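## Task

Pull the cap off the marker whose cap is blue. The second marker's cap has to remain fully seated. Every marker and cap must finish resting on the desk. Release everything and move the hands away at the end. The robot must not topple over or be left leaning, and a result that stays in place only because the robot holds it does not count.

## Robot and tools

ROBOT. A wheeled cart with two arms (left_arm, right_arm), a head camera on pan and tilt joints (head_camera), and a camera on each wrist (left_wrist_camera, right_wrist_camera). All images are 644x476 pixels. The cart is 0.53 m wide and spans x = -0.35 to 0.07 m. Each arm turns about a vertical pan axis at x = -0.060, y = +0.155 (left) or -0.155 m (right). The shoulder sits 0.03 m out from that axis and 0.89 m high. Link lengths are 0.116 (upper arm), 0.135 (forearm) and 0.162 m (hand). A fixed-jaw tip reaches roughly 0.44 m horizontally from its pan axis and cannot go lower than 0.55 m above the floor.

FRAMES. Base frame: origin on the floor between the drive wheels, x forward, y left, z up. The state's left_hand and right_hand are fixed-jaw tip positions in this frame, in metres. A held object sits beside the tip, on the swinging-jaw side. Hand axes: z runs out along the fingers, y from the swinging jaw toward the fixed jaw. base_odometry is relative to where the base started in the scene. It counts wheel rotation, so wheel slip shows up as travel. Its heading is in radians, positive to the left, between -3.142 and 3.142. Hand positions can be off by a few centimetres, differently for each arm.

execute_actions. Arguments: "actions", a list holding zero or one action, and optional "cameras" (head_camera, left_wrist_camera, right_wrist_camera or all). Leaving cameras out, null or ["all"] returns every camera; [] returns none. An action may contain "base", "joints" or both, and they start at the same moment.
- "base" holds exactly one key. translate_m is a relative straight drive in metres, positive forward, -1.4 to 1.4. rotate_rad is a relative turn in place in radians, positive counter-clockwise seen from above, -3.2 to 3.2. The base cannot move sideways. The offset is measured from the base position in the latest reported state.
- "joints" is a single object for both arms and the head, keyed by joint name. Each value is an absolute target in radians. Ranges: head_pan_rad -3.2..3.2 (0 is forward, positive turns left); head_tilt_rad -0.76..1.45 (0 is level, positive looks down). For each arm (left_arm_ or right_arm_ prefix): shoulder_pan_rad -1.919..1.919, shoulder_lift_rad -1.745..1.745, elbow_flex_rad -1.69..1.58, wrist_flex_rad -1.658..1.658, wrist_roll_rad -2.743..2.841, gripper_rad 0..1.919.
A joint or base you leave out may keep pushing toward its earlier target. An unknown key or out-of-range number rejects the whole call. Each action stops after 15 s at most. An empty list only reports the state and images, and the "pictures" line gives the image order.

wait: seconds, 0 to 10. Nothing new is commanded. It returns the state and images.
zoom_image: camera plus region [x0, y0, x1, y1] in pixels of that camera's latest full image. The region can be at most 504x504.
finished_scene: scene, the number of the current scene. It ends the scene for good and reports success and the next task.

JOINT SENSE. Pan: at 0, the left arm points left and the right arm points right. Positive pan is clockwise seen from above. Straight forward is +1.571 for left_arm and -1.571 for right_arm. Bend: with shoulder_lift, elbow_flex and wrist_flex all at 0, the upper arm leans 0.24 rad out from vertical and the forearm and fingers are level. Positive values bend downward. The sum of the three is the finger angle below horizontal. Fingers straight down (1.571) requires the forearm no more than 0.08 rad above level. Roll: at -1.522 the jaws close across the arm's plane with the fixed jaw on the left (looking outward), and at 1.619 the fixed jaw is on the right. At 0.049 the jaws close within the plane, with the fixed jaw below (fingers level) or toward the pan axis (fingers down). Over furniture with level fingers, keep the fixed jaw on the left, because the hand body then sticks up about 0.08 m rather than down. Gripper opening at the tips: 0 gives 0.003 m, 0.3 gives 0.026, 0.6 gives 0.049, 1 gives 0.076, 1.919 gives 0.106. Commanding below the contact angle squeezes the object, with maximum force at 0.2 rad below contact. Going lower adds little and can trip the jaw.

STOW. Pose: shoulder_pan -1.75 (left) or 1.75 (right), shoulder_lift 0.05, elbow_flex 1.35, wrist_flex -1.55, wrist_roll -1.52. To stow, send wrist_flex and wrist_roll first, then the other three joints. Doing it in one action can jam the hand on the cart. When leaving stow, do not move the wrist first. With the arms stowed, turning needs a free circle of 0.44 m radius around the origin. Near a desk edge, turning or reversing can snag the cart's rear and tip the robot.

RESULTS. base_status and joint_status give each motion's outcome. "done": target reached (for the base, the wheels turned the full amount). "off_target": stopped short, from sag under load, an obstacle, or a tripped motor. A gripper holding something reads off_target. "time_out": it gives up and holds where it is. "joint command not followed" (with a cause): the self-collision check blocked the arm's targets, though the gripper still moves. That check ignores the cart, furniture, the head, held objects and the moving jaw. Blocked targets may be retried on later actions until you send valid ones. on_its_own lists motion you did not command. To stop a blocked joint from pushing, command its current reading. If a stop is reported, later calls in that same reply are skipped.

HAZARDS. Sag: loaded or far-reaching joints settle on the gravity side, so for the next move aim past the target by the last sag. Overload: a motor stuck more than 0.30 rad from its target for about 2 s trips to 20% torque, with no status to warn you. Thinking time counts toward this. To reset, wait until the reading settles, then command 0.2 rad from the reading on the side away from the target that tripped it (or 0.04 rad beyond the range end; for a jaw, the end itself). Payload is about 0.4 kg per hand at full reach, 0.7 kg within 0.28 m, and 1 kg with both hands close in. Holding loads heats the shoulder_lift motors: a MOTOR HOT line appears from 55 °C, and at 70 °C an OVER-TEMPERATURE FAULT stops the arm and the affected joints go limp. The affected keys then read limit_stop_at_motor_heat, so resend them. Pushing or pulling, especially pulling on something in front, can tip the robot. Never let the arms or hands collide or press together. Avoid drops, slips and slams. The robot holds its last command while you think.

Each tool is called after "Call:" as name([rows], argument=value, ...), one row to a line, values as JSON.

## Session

Call:
execute_actions(actions=[])

Scene clock: 0.00 s.
base_odometry: x=+0.000 y=+0.000 heading=+0.000 (m, m, rad; odometry frame)
base_status: not commanded
joint_positions: head_pan_rad=-0.030 head_tilt_rad=-0.032 left_arm_shoulder_pan_rad=-1.781 left_arm_shoulder_lift_rad=-0.005 left_arm_elbow_flex_rad=+1.279 left_arm_wrist_flex_rad=-1.489 left_arm_wrist_roll_rad=-1.522 left_arm_gripper_rad=+1.920 right_arm_shoulder_pan_rad=+1.739 right_arm_shoulder_lift_rad=+0.052 right_arm_elbow_flex_rad=+1.359 right_arm_wrist_flex_rad=-1.548 right_arm_wrist_roll_rad=-1.496 right_arm_gripper_rad=+1.920
joint_status: not commanded
left_hand: x=-0.3118 y=+0.0935 z=+0.9132 quat_wxyz=(-0.082, -0.624, -0.066, +0.775) (m; base frame)
right_hand: x=-0.3077 y=-0.1207 z=+0.8940 quat_wxyz=(-0.073, +0.656, -0.047, -0.750) (m; base frame)
pictures: head_camera, left_wrist_camera, right_wrist_camera
Images, in order (width x height): head_camera 644x476, left_wrist_camera 644x476, right_wrist_camera 644x476.

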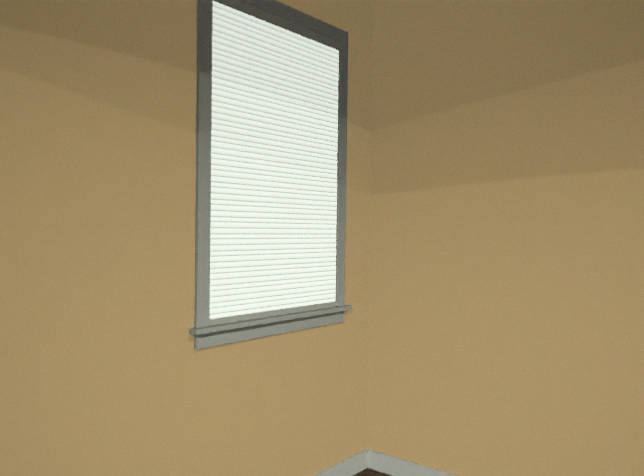

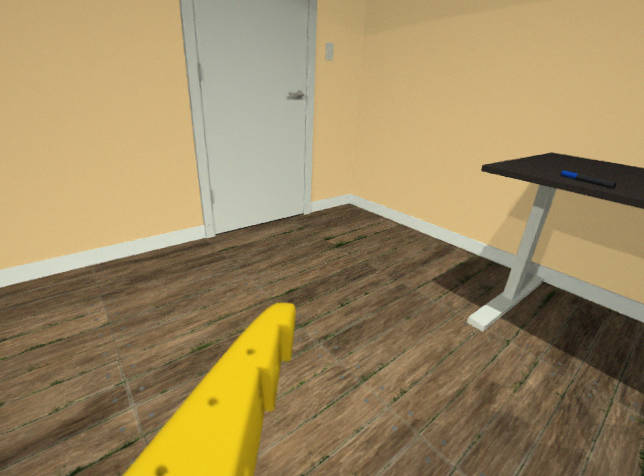

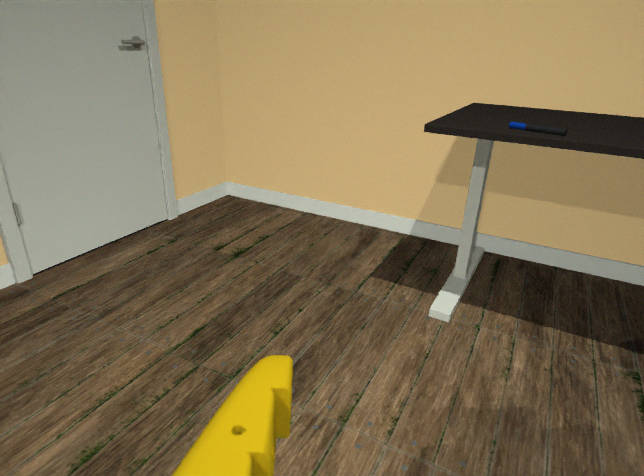

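Call:
execute_actions([
  {"base":{"rotate_rad":2.75},"joints":{"head_pan_rad":-0.2,"head_tilt_rad":0.5,"left_arm_shoulder_pan_rad":1.4,"left_arm_shoulder_lift_rad":0,"left_arm_elbow_flex_rad":0.1,"right_arm_shoulder_pan_rad":-1.2,"right_arm_shoulder_lift_rad":0,"right_arm_elbow_flex_rad":0.1}},
], cameras=["head_camera"])

Scene clock: 4.77 s.
base_odometry: x=-0.001 y=+0.000 heading=+2.749 (m, m, rad; odometry frame)
base_status: done
joint_positions: head_pan_rad=-0.190 head_tilt_rad=+0.494 left_arm_shoulder_pan_rad=+1.390 left_arm_shoulder_lift_rad=+0.010 left_arm_elbow_flex_rad=+0.130 left_arm_wrist_flex_rad=-1.489 left_arm_wrist_roll_rad=-1.522 left_arm_gripper_rad=+1.920 right_arm_shoulder_pan_rad=-1.194 right_arm_shoulder_lift_rad=+0.029 right_arm_elbow_flex_rad=+0.136 right_arm_wrist_flex_rad=-1.548 right_arm_wrist_roll_rad=-1.496 right_arm_gripper_rad=+1.920
joint_status: all done
left_hand: x=+0.1643 y=+0.2038 z=+1.1491 quat_wxyz=(+0.990, -0.010, +0.111, +0.090) (m; base frame)
right_hand: x=+0.1531 y=-0.2311 z=+1.1462 quat_wxyz=(+0.975, +0.016, +0.093, -0.199) (m; base frame)
pictures: head_camera
Images, in order (width x height): head_camera 644x476.

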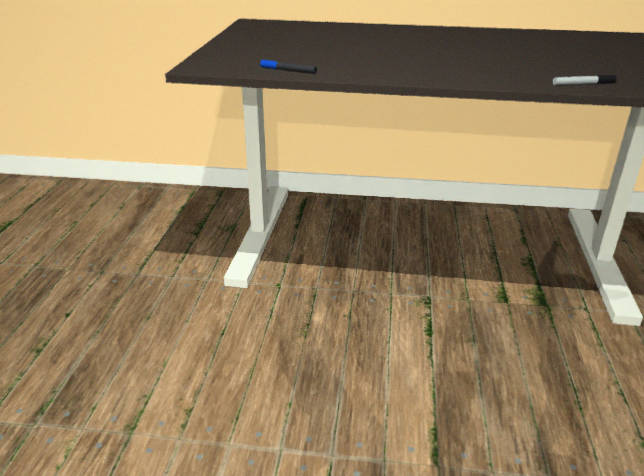

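Call:
execute_actions([
  {"base":{"translate_m":1.12},"joints":{"head_pan_rad":-0.03,"head_tilt_rad":0.7,"left_arm_wrist_flex_rad":1.4,"right_arm_wrist_flex_rad":1.4,"left_arm_gripper_rad":0.65,"right_arm_gripper_rad":0.65,"left_arm_wrist_roll_rad":0.1,"right_arm_wrist_roll_rad":2.6,"right_arm_shoulder_pan_rad":-1.4}},
], cameras=["head_camera"])

Call:
execute_actions([
  {"base":{"rotate_rad":-0.3}},
], cameras=["head_camera"])

Scene clock: 12.67 s.
base_odometry: x=-1.036 y=+0.428 heading=+2.747 (m, m, rad; odometry frame)
base_status: done
joint_positions: head_pan_rad=-0.040 head_tilt_rad=+0.695 left_arm_shoulder_pan_rad=+1.392 left_arm_shoulder_lift_rad=+0.016 left_arm_elbow_flex_rad=+0.129 left_arm_wrist_flex_rad=+1.391 left_arm_wrist_roll_rad=+0.091 left_arm_gripper_rad=+0.661 right_arm_shoulder_pan_rad=-1.393 right_arm_shoulder_lift_rad=+0.029 right_arm_elbow_flex_rad=+0.135 right_arm_wrist_flex_rad=+1.390 right_arm_wrist_roll_rad=+2.592 right_arm_gripper_rad=+0.658
joint_status: all done
left_hand: x=+0.1293 y=+0.1885 z=+0.8311 quat_wxyz=(+0.013, -0.781, +0.624, -0.012) (m; base frame)
right_hand: x=+0.1410 y=-0.1956 z=+0.8284 quat_wxyz=(-0.005, -0.922, -0.387, -0.007) (m; base frame)
pictures: head_camera
Images, in order (width x height): head_camera 644x476.

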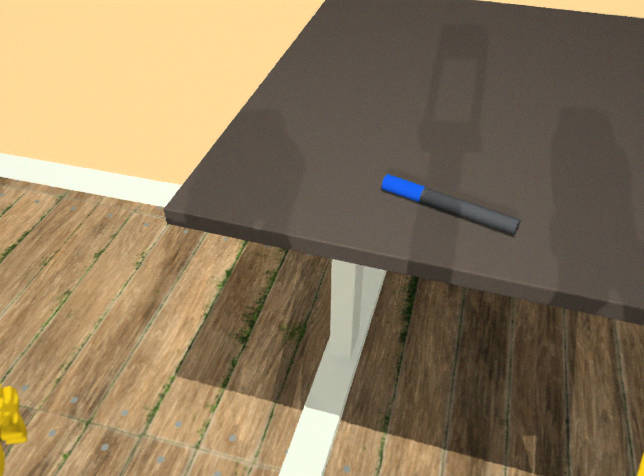

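Scene clock: 13.77 s.
base_odometry: x=-1.036 y=+0.428 heading=+2.448 (m, m, rad; odometry frame)
base_status: done
joint_positions: head_pan_rad=-0.040 head_tilt_rad=+0.695 left_arm_shoulder_pan_rad=+1.392 left_arm_shoulder_lift_rad=+0.016 left_arm_elbow_flex_rad=+0.129 left_arm_wrist_flex_rad=+1.391 left_arm_wrist_roll_rad=+0.091 left_arm_gripper_rad=+0.661 right_arm_shoulder_pan_rad=-1.395 right_arm_shoulder_lift_rad=+0.029 right_arm_elbow_flex_rad=+0.135 right_arm_wrist_flex_rad=+1.391 right_arm_wrist_roll_rad=+2.592 right_arm_gripper_rad=+0.658
joint_status: not commanded
left_hand: x=+0.1293 y=+0.1885 z=+0.8311 quat_wxyz=(+0.013, -0.781, +0.624, -0.012) (m; base frame)
right_hand: x=+0.1408 y=-0.1952 z=+0.8284 quat_wxyz=(-0.004, -0.922, -0.388, -0.006) (m; base frame)
pictures: head_camera
Images, in order (width x height): head_camera 644x476.

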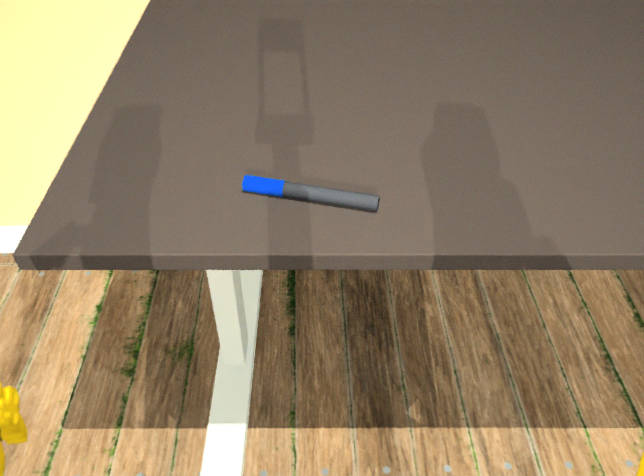

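Call:
execute_actions([
  {"base":{"rotate_rad":0.05}},
], cameras=[])

Call:
execute_actions([
  {"base":{"translate_m":0.34},"joints":{"head_tilt_rad":1.05,"left_arm_shoulder_pan_rad":1.87,"left_arm_shoulder_lift_rad":0.62,"left_arm_elbow_flex_rad":-0.52,"left_arm_wrist_flex_rad":0.99,"left_arm_wrist_roll_rad":0.0,"right_arm_shoulder_pan_rad":-1.9,"right_arm_shoulder_lift_rad":0.55,"right_arm_elbow_flex_rad":-0.42,"right_arm_wrist_flex_rad":1.05,"right_arm_wrist_roll_rad":2.63}},
])

Scene clock: 17.50 s.
base_odometry: x=-1.036 y=+0.428 heading=+2.501 (m, m, rad; odometry frame)
base_status: done
joint_positions: head_pan_rad=-0.040 head_tilt_rad=+0.695 left_arm_shoulder_pan_rad=+1.392 left_arm_shoulder_lift_rad=+0.016 left_arm_elbow_flex_rad=+0.129 left_arm_wrist_flex_rad=+1.391 left_arm_wrist_roll_rad=+0.091 left_arm_gripper_rad=+0.661 right_arm_shoulder_pan_rad=-1.395 right_arm_shoulder_lift_rad=+0.029 right_arm_elbow_flex_rad=+0.135 right_arm_wrist_flex_rad=+1.391 right_arm_wrist_roll_rad=+2.592 right_arm_gripper_rad=+0.658
joint_status: not commanded
left_hand: x=+0.1293 y=+0.1885 z=+0.8311 quat_wxyz=(+0.013, -0.781, +0.624, -0.012) (m; base frame)
right_hand: x=+0.1408 y=-0.1952 z=+0.8284 quat_wxyz=(-0.004, -0.922, -0.388, -0.006) (m; base frame)
pictures: none
No camera images: the call's "cameras" was empty. Leave "cameras" out to get every camera's image.

Scene clock: 19.97 s.
base_odometry: x=-1.308 y=+0.632 heading=+2.499 (m, m, rad; odometry frame)
base_status: done
joint_positions: head_pan_rad=-0.040 head_tilt_rad=+1.045 left_arm_shoulder_pan_rad=+1.861 left_arm_shoulder_lift_rad=+0.642 left_arm_elbow_flex_rad=-0.488 left_arm_wrist_flex_rad=+1.004 left_arm_wrist_roll_rad=+0.009 left_arm_gripper_rad=+0.661 right_arm_shoulder_pan_rad=-1.893 right_arm_shoulder_lift_rad=+0.571 right_arm_elbow_flex_rad=-0.382 right_arm_wrist_flex_rad=+1.062 right_arm_wrist_roll_rad=+2.621 right_arm_gripper_rad=+0.658
joint_status: all done
left_hand: x=+0.2384 y=+0.0658 z=+0.8016 quat_wxyz=(+0.126, -0.569, +0.797, -0.162) (m; base frame)
right_hand: x=+0.2309 y=-0.0622 z=+0.8032 quat_wxyz=(-0.053, -0.779, -0.607, -0.151) (m; base frame)
pictures: head_camera, left_wrist_camera, right_wrist_camera
Images, in order (width x height): head_camera 644x476, left_wrist_camera 644x476, right_wrist_camera 644x476.

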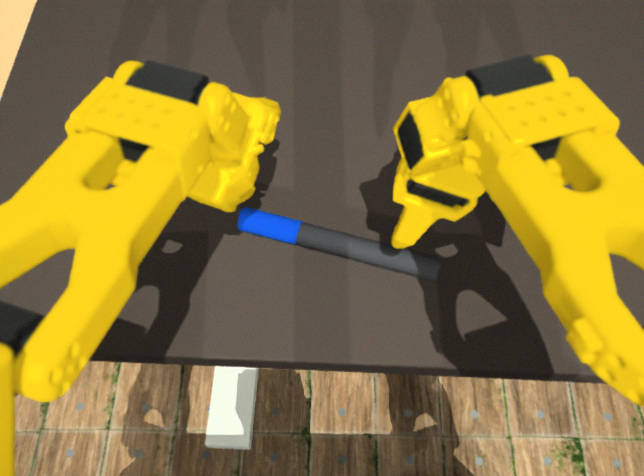

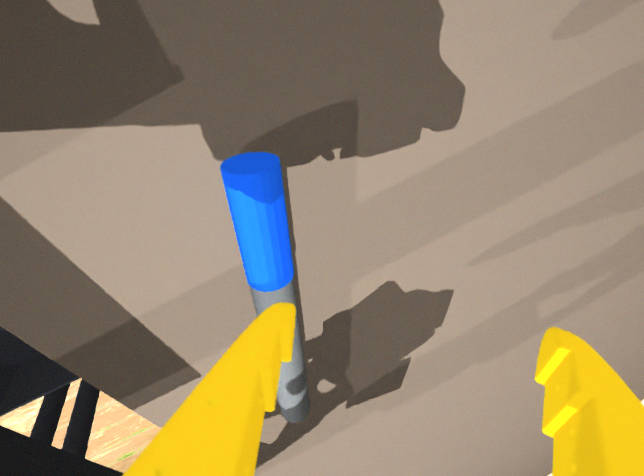

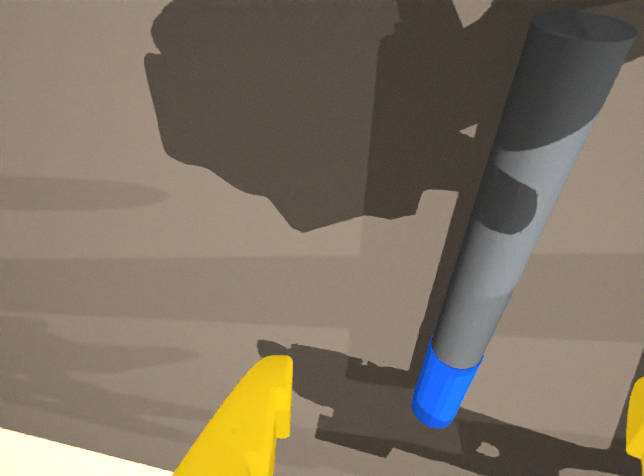

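Call:
execute_actions([
  {"base":{"translate_m":-0.024},"joints":{"left_arm_shoulder_lift_rad":0.74,"left_arm_wrist_flex_rad":0.87,"right_arm_shoulder_lift_rad":0.68,"right_arm_wrist_flex_rad":0.92}},
])

Scene clock: 21.43 s.
base_odometry: x=-1.288 y=+0.617 heading=+2.498 (m, m, rad; odometry frame)
base_status: done
joint_positions: head_pan_rad=-0.040 head_tilt_rad=+1.045 left_arm_shoulder_pan_rad=+1.861 left_arm_shoulder_lift_rad=+0.765 left_arm_elbow_flex_rad=-0.491 left_arm_wrist_flex_rad=+0.884 left_arm_wrist_roll_rad=+0.009 left_arm_gripper_rad=+0.661 right_arm_shoulder_pan_rad=-1.893 right_arm_shoulder_lift_rad=+0.701 right_arm_elbow_flex_rad=-0.384 right_arm_wrist_flex_rad=+0.933 right_arm_wrist_roll_rad=+2.621 right_arm_gripper_rad=+0.658
joint_status: all done
left_hand: x=+0.2437 y=+0.0642 z=+0.7742 quat_wxyz=(+0.126, -0.569, +0.797, -0.162) (m; base frame)
right_hand: x=+0.2365 y=-0.0604 z=+0.7745 quat_wxyz=(-0.053, -0.779, -0.607, -0.151) (m; base frame)
pictures: head_camera, left_wrist_camera, right_wrist_camera
Images, in order (width x height): head_camera 644x476, left_wrist_camera 644x476, right_wrist_camera 644x476.

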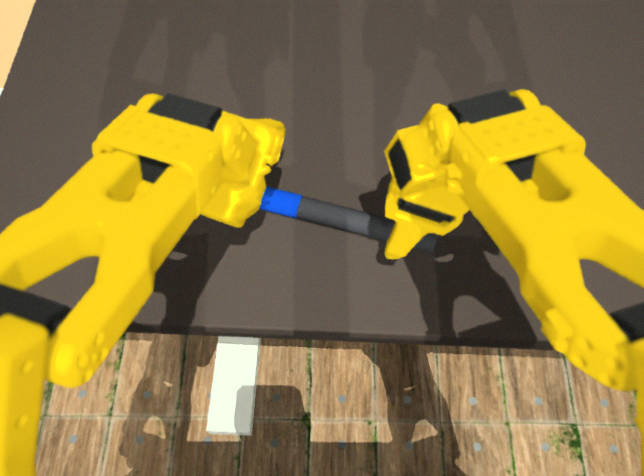

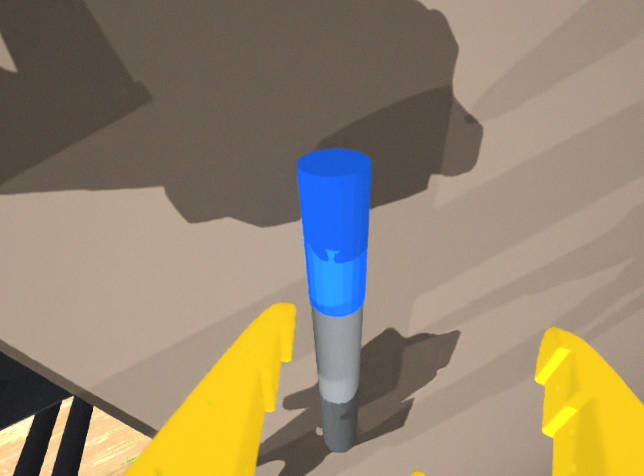

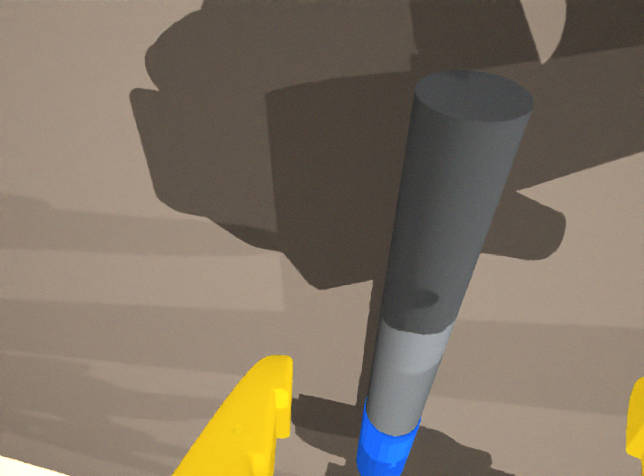

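Call:
execute_actions([
  {"joints":{"left_arm_shoulder_pan_rad":1.89,"left_arm_wrist_roll_rad":0.04,"left_arm_shoulder_lift_rad":0.87,"left_arm_wrist_flex_rad":0.72,"right_arm_shoulder_pan_rad":-1.919,"right_arm_shoulder_lift_rad":0.82,"right_arm_wrist_flex_rad":0.79,"right_arm_wrist_roll_rad":2.53,"right_arm_gripper_rad":0.55}},
])

Scene clock: 22.97 s.
base_odometry: x=-1.288 y=+0.617 heading=+2.498 (m, m, rad; odometry frame)
base_status: not commanded
joint_positions: head_pan_rad=-0.040 head_tilt_rad=+1.045 left_arm_shoulder_pan_rad=+1.880 left_arm_shoulder_lift_rad=+0.895 left_arm_elbow_flex_rad=-0.491 left_arm_wrist_flex_rad=+0.734 left_arm_wrist_roll_rad=+0.032 left_arm_gripper_rad=+0.661 right_arm_shoulder_pan_rad=-1.912 right_arm_shoulder_lift_rad=+0.842 right_arm_elbow_flex_rad=-0.384 right_arm_wrist_flex_rad=+0.802 right_arm_wrist_roll_rad=+2.538 right_arm_gripper_rad=+0.558
joint_status: all done
joint sent to its limit — the command would take left_arm_shoulder_pan_rad past its upper limit, so that joint was sent only as far as its limit.
left_hand: x=+0.2466 y=+0.0569 z=+0.7452 quat_wxyz=(+0.128, -0.569, +0.794, -0.172) (m; base frame)
right_hand: x=+0.2350 y=-0.0554 z=+0.7420 quat_wxyz=(-0.044, -0.798, -0.582, -0.148) (m; base frame)
pictures: head_camera, left_wrist_camera, right_wrist_camera
Images, in order (width x height): head_camera 644x476, left_wrist_camera 644x476, right_wrist_camera 644x476.

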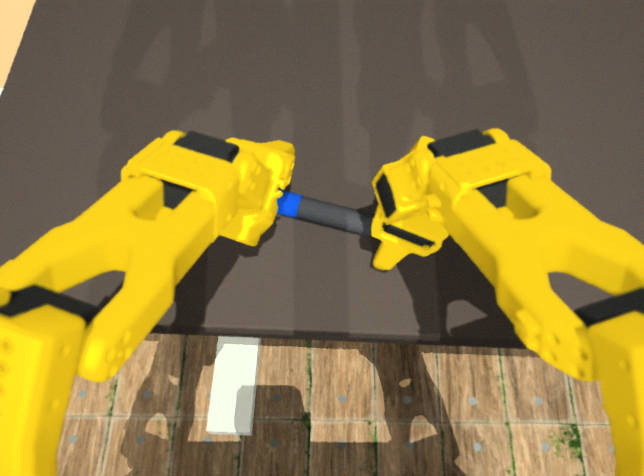

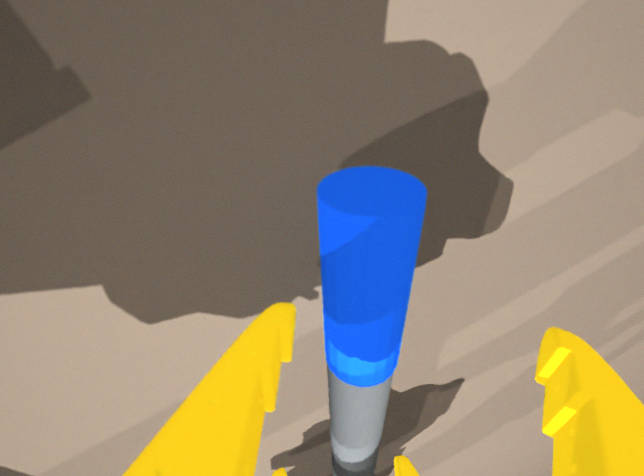

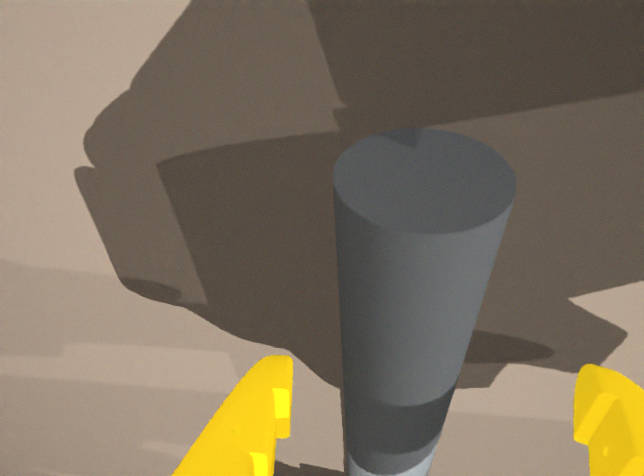

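Call:
execute_actions([
  {"joints":{"left_arm_shoulder_lift_rad":0.93,"left_arm_elbow_flex_rad":-0.56,"left_arm_wrist_flex_rad":0.7,"right_arm_shoulder_lift_rad":0.86,"right_arm_gripper_rad":0.4,"left_arm_gripper_rad":0.5}},
], cameras=["left_wrist_camera","right_wrist_camera"])

Scene clock: 25.20 s.
base_odometry: x=-1.288 y=+0.617 heading=+2.498 (m, m, rad; odometry frame)
base_status: not commanded
joint_positions: head_pan_rad=-0.040 head_tilt_rad=+1.045 left_arm_shoulder_pan_rad=+1.880 left_arm_shoulder_lift_rad=+0.947 left_arm_elbow_flex_rad=-0.534 left_arm_wrist_flex_rad=+0.714 left_arm_wrist_roll_rad=+0.032 left_arm_gripper_rad=+0.511 right_arm_shoulder_pan_rad=-1.915 right_arm_shoulder_lift_rad=+0.867 right_arm_elbow_flex_rad=-0.395 right_arm_wrist_flex_rad=+0.802 right_arm_wrist_roll_rad=+2.538 right_arm_gripper_rad=+0.409
joint_status: all done
left_hand: x=+0.2500 y=+0.0559 z=+0.7392 quat_wxyz=(+0.131, -0.569, +0.793, -0.176) (m; base frame)
right_hand: x=+0.2333 y=-0.0550 z=+0.7371 quat_wxyz=(-0.042, -0.798, -0.584, -0.141) (m; base frame)
pictures: left_wrist_camera, right_wrist_camera
Images, in order (width x height): left_wrist_camera 644x476, right_wrist_camera 644x476.

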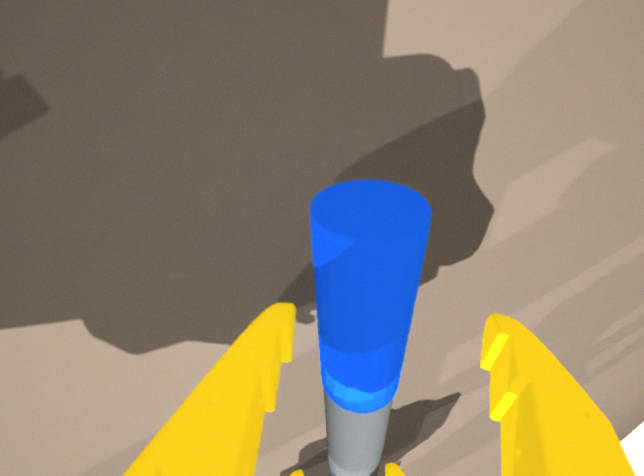

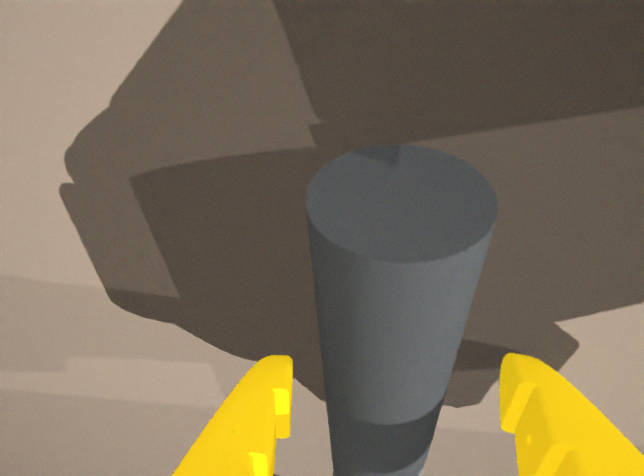

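Both on the desk. Close right, raise slightly, then check the left.

Call:
execute_actions([
  {"joints":{"right_arm_gripper_rad":0.02}},
], cameras=[])

Call:
execute_actions([
  {"joints":{"right_arm_shoulder_lift_rad":0.785,"right_arm_wrist_flex_rad":0.85}},
], cameras=["left_wrist_camera","right_wrist_camera"])

Scene clock: 26.30 s.
base_odometry: x=-1.288 y=+0.617 heading=+2.498 (m, m, rad; odometry frame)
base_status: not commanded
joint_positions: head_pan_rad=-0.040 head_tilt_rad=+1.045 left_arm_shoulder_pan_rad=+1.880 left_arm_shoulder_lift_rad=+0.947 left_arm_elbow_flex_rad=-0.534 left_arm_wrist_flex_rad=+0.714 left_arm_wrist_roll_rad=+0.032 left_arm_gripper_rad=+0.511 right_arm_shoulder_pan_rad=-1.915 right_arm_shoulder_lift_rad=+0.878 right_arm_elbow_flex_rad=-0.395 right_arm_wrist_flex_rad=+0.802 right_arm_wrist_roll_rad=+2.538 right_arm_gripper_rad=+0.206
joint_status: right_arm_gripper_rad off_target (ended at +0.206, target +0.020)
left_hand: x=+0.2500 y=+0.0559 z=+0.7392 quat_wxyz=(+0.131, -0.569, +0.793, -0.176) (m; base frame)
right_hand: x=+0.2317 y=-0.0556 z=+0.7341 quat_wxyz=(-0.040, -0.799, -0.584, -0.136) (m; base frame)
pictures: none
No camera images: the call's "cameras" was empty. Leave "cameras" out to get every camera's image.

Scene clock: 26.97 s.
base_odometry: x=-1.288 y=+0.617 heading=+2.498 (m, m, rad; odometry frame)
base_status: not commanded
joint_positions: head_pan_rad=-0.040 head_tilt_rad=+1.045 left_arm_shoulder_pan_rad=+1.880 left_arm_shoulder_lift_rad=+0.947 left_arm_elbow_flex_rad=-0.534 left_arm_wrist_flex_rad=+0.714 left_arm_wrist_roll_rad=+0.032 left_arm_gripper_rad=+0.511 right_arm_shoulder_pan_rad=-1.915 right_arm_shoulder_lift_rad=+0.842 right_arm_elbow_flex_rad=-0.395 right_arm_wrist_flex_rad=+0.842 right_arm_wrist_roll_rad=+2.538 right_arm_gripper_rad=+0.206
joint_status: all done
left_hand: x=+0.2500 y=+0.0559 z=+0.7392 quat_wxyz=(+0.131, -0.569, +0.793, -0.176) (m; base frame)
right_hand: x=+0.2311 y=-0.0558 z=+0.7418 quat_wxyz=(-0.040, -0.799, -0.584, -0.134) (m; base frame)
pictures: left_wrist_camera, right_wrist_camera
Images, in order (width x height): left_wrist_camera 644x476, right_wrist_camera 644x476.

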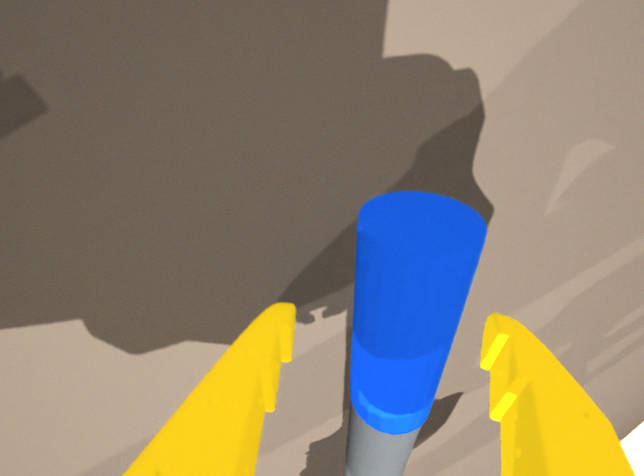

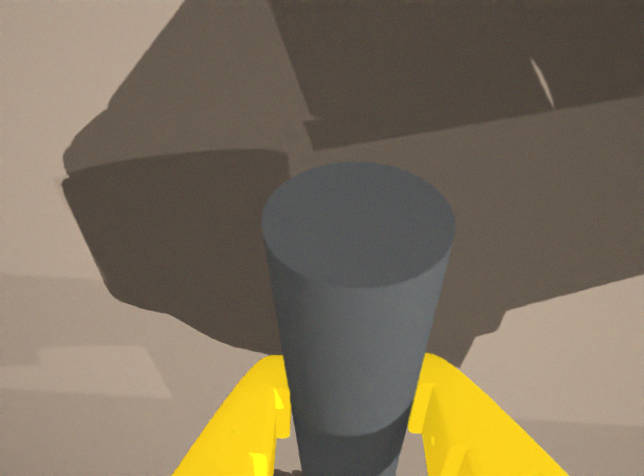

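Call:
execute_actions([
  {"joints":{"right_arm_wrist_roll_rad":2.66,"left_arm_gripper_rad":0.0,"right_arm_gripper_rad":0.01}},
])

Scene clock: 27.97 s.
base_odometry: x=-1.288 y=+0.617 heading=+2.498 (m, m, rad; odometry frame)
base_status: not commanded
joint_positions: head_pan_rad=-0.040 head_tilt_rad=+1.045 left_arm_shoulder_pan_rad=+1.880 left_arm_shoulder_lift_rad=+0.950 left_arm_elbow_flex_rad=-0.538 left_arm_wrist_flex_rad=+0.709 left_arm_wrist_roll_rad=+0.033 left_arm_gripper_rad=+0.216 right_arm_shoulder_pan_rad=-1.918 right_arm_shoulder_lift_rad=+0.842 right_arm_elbow_flex_rad=-0.395 right_arm_wrist_flex_rad=+0.845 right_arm_wrist_roll_rad=+2.653 right_arm_gripper_rad=+0.206
joint_status: left_arm_gripper_rad off_target (ended at +0.216, target +0.000); right_arm_gripper_rad off_target (ended at +0.206, target +0.010); the others done
left_hand: x=+0.2511 y=+0.0555 z=+0.7394 quat_wxyz=(+0.133, -0.569, +0.792, -0.179) (m; base frame)
right_hand: x=+0.2306 y=-0.0542 z=+0.7418 quat_wxyz=(-0.047, -0.764, -0.631, -0.130) (m; base frame)
pictures: head_camera, left_wrist_camera, right_wrist_camera
Images, in order (width x height): head_camera 644x476, left_wrist_camera 644x476, right_wrist_camera 644x476.

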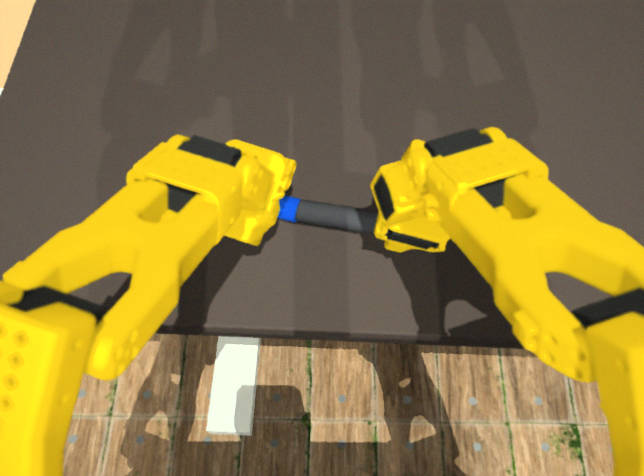

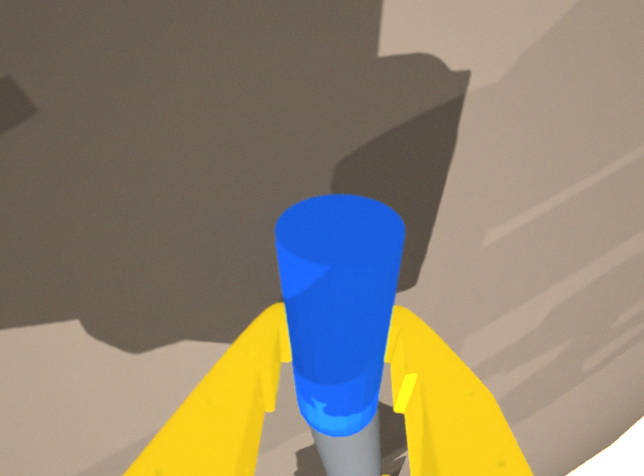

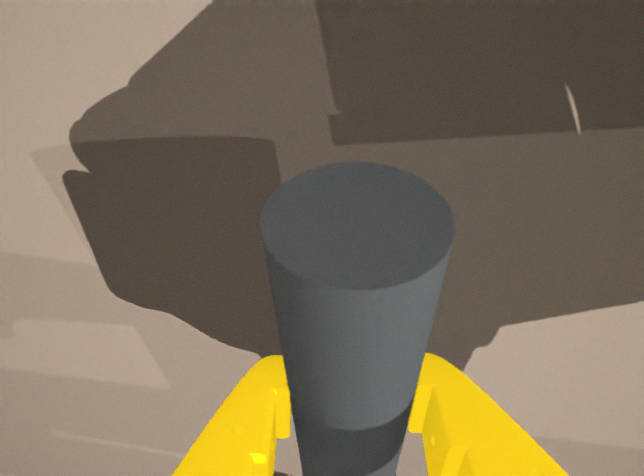

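Call:
execute_actions([
  {"joints":{"left_arm_shoulder_pan_rad":1.6,"right_arm_shoulder_pan_rad":-1.77,"left_arm_shoulder_lift_rad":0.89}},
])

Scene clock: 29.30 s.
base_odometry: x=-1.288 y=+0.617 heading=+2.498 (m, m, rad; odometry frame)
base_status: not commanded
joint_positions: head_pan_rad=-0.040 head_tilt_rad=+1.045 left_arm_shoulder_pan_rad=+1.610 left_arm_shoulder_lift_rad=+0.940 left_arm_elbow_flex_rad=-0.545 left_arm_wrist_flex_rad=+0.705 left_arm_wrist_roll_rad=+0.033 left_arm_gripper_rad=+0.216 right_arm_shoulder_pan_rad=-1.777 right_arm_shoulder_lift_rad=+0.842 right_arm_elbow_flex_rad=-0.395 right_arm_wrist_flex_rad=+0.848 right_arm_wrist_roll_rad=+2.656 right_arm_gripper_rad=+0.206
joint_status: all done
left_hand: x=+0.2699 y=+0.1419 z=+0.7441 quat_wxyz=(+0.163, -0.669, +0.706, -0.167) (m; base frame)
right_hand: x=+0.2414 y=-0.0961 z=+0.7417 quat_wxyz=(-0.055, -0.805, -0.577, -0.125) (m; base frame)
pictures: head_camera, left_wrist_camera, right_wrist_camera
Images, in order (width x height): head_camera 644x476, left_wrist_camera 644x476, right_wrist_camera 644x476.

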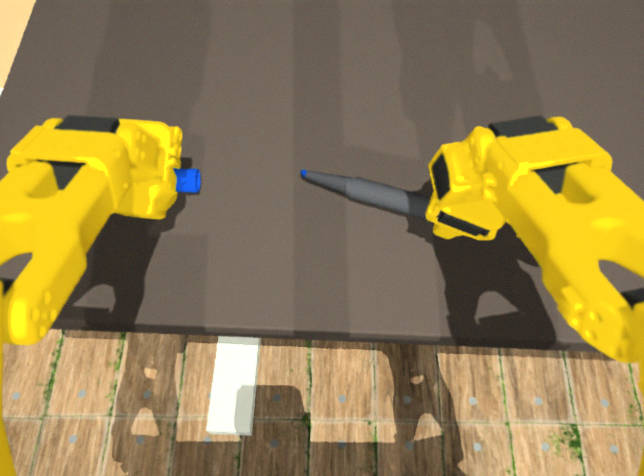

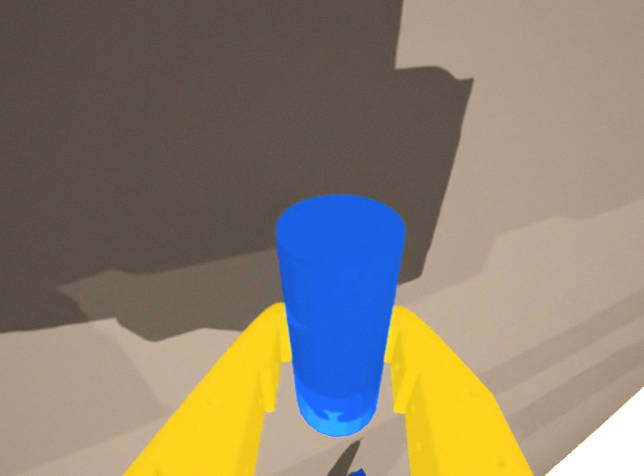

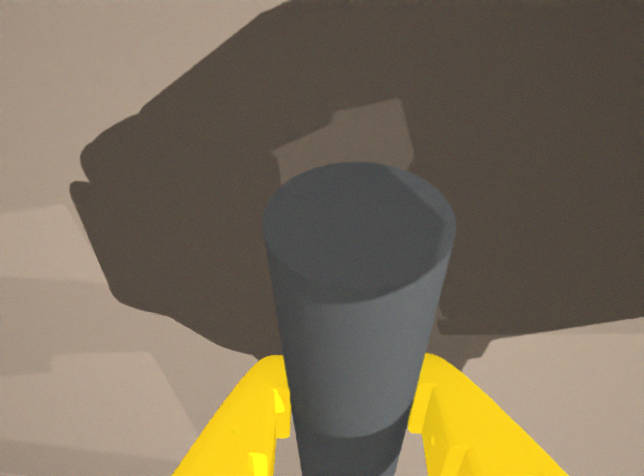

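Call:
execute_actions([
  {"joints":{"left_arm_shoulder_lift_rad":0.945,"right_arm_shoulder_lift_rad":0.855}},
], cameras=[])

Call:
execute_actions([
  {"joints":{"left_arm_gripper_rad":0.5,"right_arm_gripper_rad":0.45}},
], cameras=[])

Call:
execute_actions([
  {"joints":{"left_arm_gripper_rad":0.7,"right_arm_gripper_rad":0.6,"left_arm_shoulder_lift_rad":0.55,"right_arm_shoulder_lift_rad":0.5,"left_arm_wrist_flex_rad":1.1,"right_arm_wrist_flex_rad":1.1}},
], cameras=["head_camera"])

Call:
execute_actions([
  {"base":{"translate_m":-0.3},"joints":{"head_tilt_rad":0.7,"left_arm_shoulder_pan_rad":1.2,"right_arm_shoulder_pan_rad":-1.2,"left_arm_shoulder_lift_rad":0.1,"right_arm_shoulder_lift_rad":0.1,"left_arm_elbow_flex_rad":-0.2,"right_arm_elbow_flex_rad":-0.2}},
], cameras=["head_camera"])

Scene clock: 30.90 s.
base_odometry: x=-1.288 y=+0.617 heading=+2.498 (m, m, rad; odometry frame)
base_status: not commanded
joint_positions: head_pan_rad=-0.040 head_tilt_rad=+1.045 left_arm_shoulder_pan_rad=+1.610 left_arm_shoulder_lift_rad=+0.956 left_arm_elbow_flex_rad=-0.545 left_arm_wrist_flex_rad=+0.705 left_arm_wrist_roll_rad=+0.033 left_arm_gripper_rad=+0.216 right_arm_shoulder_pan_rad=-1.777 right_arm_shoulder_lift_rad=+0.869 right_arm_elbow_flex_rad=-0.395 right_arm_wrist_flex_rad=+0.848 right_arm_wrist_roll_rad=+2.656 right_arm_gripper_rad=+0.205
joint_status: all done
left_hand: x=+0.2673 y=+0.1420 z=+0.7390 quat_wxyz=(+0.157, -0.670, +0.707, -0.161) (m; base frame)
right_hand: x=+0.2374 y=-0.0969 z=+0.7345 quat_wxyz=(-0.050, -0.807, -0.578, -0.113) (m; base frame)
pictures: none
No camera images: the call's "cameras" was empty. Leave "cameras" out to get every camera's image.

Scene clock: 31.70 s.
base_odometry: x=-1.288 y=+0.617 heading=+2.498 (m, m, rad; odometry frame)
base_status: not commanded
joint_positions: head_pan_rad=-0.040 head_tilt_rad=+1.045 left_arm_shoulder_pan_rad=+1.610 left_arm_shoulder_lift_rad=+0.956 left_arm_elbow_flex_rad=-0.545 left_arm_wrist_flex_rad=+0.705 left_arm_wrist_roll_rad=+0.033 left_arm_gripper_rad=+0.488 right_arm_shoulder_pan_rad=-1.774 right_arm_shoulder_lift_rad=+0.870 right_arm_elbow_flex_rad=-0.410 right_arm_wrist_flex_rad=+0.848 right_arm_wrist_roll_rad=+2.656 right_arm_gripper_rad=+0.438
joint_status: all done
left_hand: x=+0.2673 y=+0.1420 z=+0.7390 quat_wxyz=(+0.157, -0.670, +0.707, -0.161) (m; base frame)
right_hand: x=+0.2405 y=-0.0972 z=+0.7367 quat_wxyz=(-0.053, -0.807, -0.576, -0.120) (m; base frame)
pictures: none
No camera images: the call's "cameras" was empty. Leave "cameras" out to get every camera's image.

Scene clock: 32.77 s.
base_odometry: x=-1.288 y=+0.617 heading=+2.498 (m, m, rad; odometry frame)
base_status: not commanded
joint_positions: head_pan_rad=-0.040 head_tilt_rad=+1.045 left_arm_shoulder_pan_rad=+1.610 left_arm_shoulder_lift_rad=+0.610 left_arm_elbow_flex_rad=-0.545 left_arm_wrist_flex_rad=+1.093 left_arm_wrist_roll_rad=+0.033 left_arm_gripper_rad=+0.689 right_arm_shoulder_pan_rad=-1.774 right_arm_shoulder_lift_rad=+0.551 right_arm_elbow_flex_rad=-0.410 right_arm_wrist_flex_rad=+1.091 right_arm_wrist_roll_rad=+2.656 right_arm_gripper_rad=+0.592
joint_status: all done
left_hand: x=+0.2497 y=+0.1427 z=+0.8164 quat_wxyz=(+0.143, -0.673, +0.711, -0.147) (m; base frame)
right_hand: x=+0.2419 y=-0.0970 z=+0.8123 quat_wxyz=(-0.068, -0.802, -0.573, -0.154) (m; base frame)
pictures: head_camera
Images, in order (width x height): head_camera 644x476.

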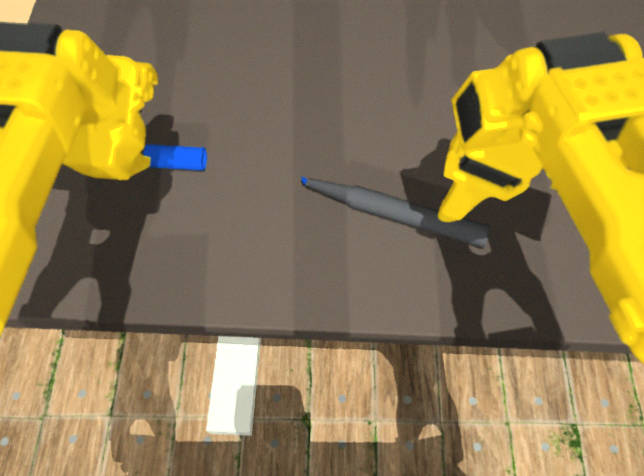

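Scene clock: 35.03 s.
base_odometry: x=-1.049 y=+0.437 heading=+2.498 (m, m, rad; odometry frame)
base_status: done
joint_positions: head_pan_rad=-0.040 head_tilt_rad=+0.714 left_arm_shoulder_pan_rad=+1.209 left_arm_shoulder_lift_rad=+0.146 left_arm_elbow_flex_rad=-0.193 left_arm_wrist_flex_rad=+1.093 left_arm_wrist_roll_rad=+0.033 left_arm_gripper_rad=+0.689 right_arm_shoulder_pan_rad=-1.206 right_arm_shoulder_lift_rad=+0.143 right_arm_elbow_flex_rad=-0.198 right_arm_wrist_flex_rad=+1.092 right_arm_wrist_roll_rad=+2.656 right_arm_gripper_rad=+0.592
joint_status: all done
left_hand: x=+0.2044 y=+0.2547 z=+0.8699 quat_wxyz=(+0.215, -0.790, +0.555, -0.146) (m; base frame)
right_hand: x=+0.2153 y=-0.2644 z=+0.8794 quat_wxyz=(-0.170, -0.911, -0.318, -0.202) (m; base frame)
pictures: head_camera
Images, in order (width x height): head_camera 644x476.

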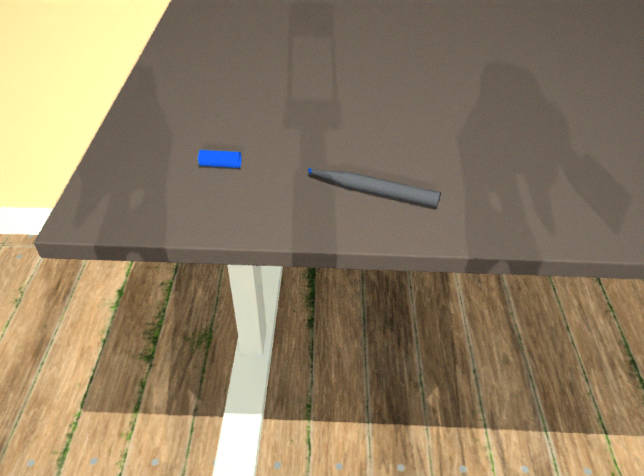

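Call:
finished_scene(scene=2)

The scene is finished: the task was done.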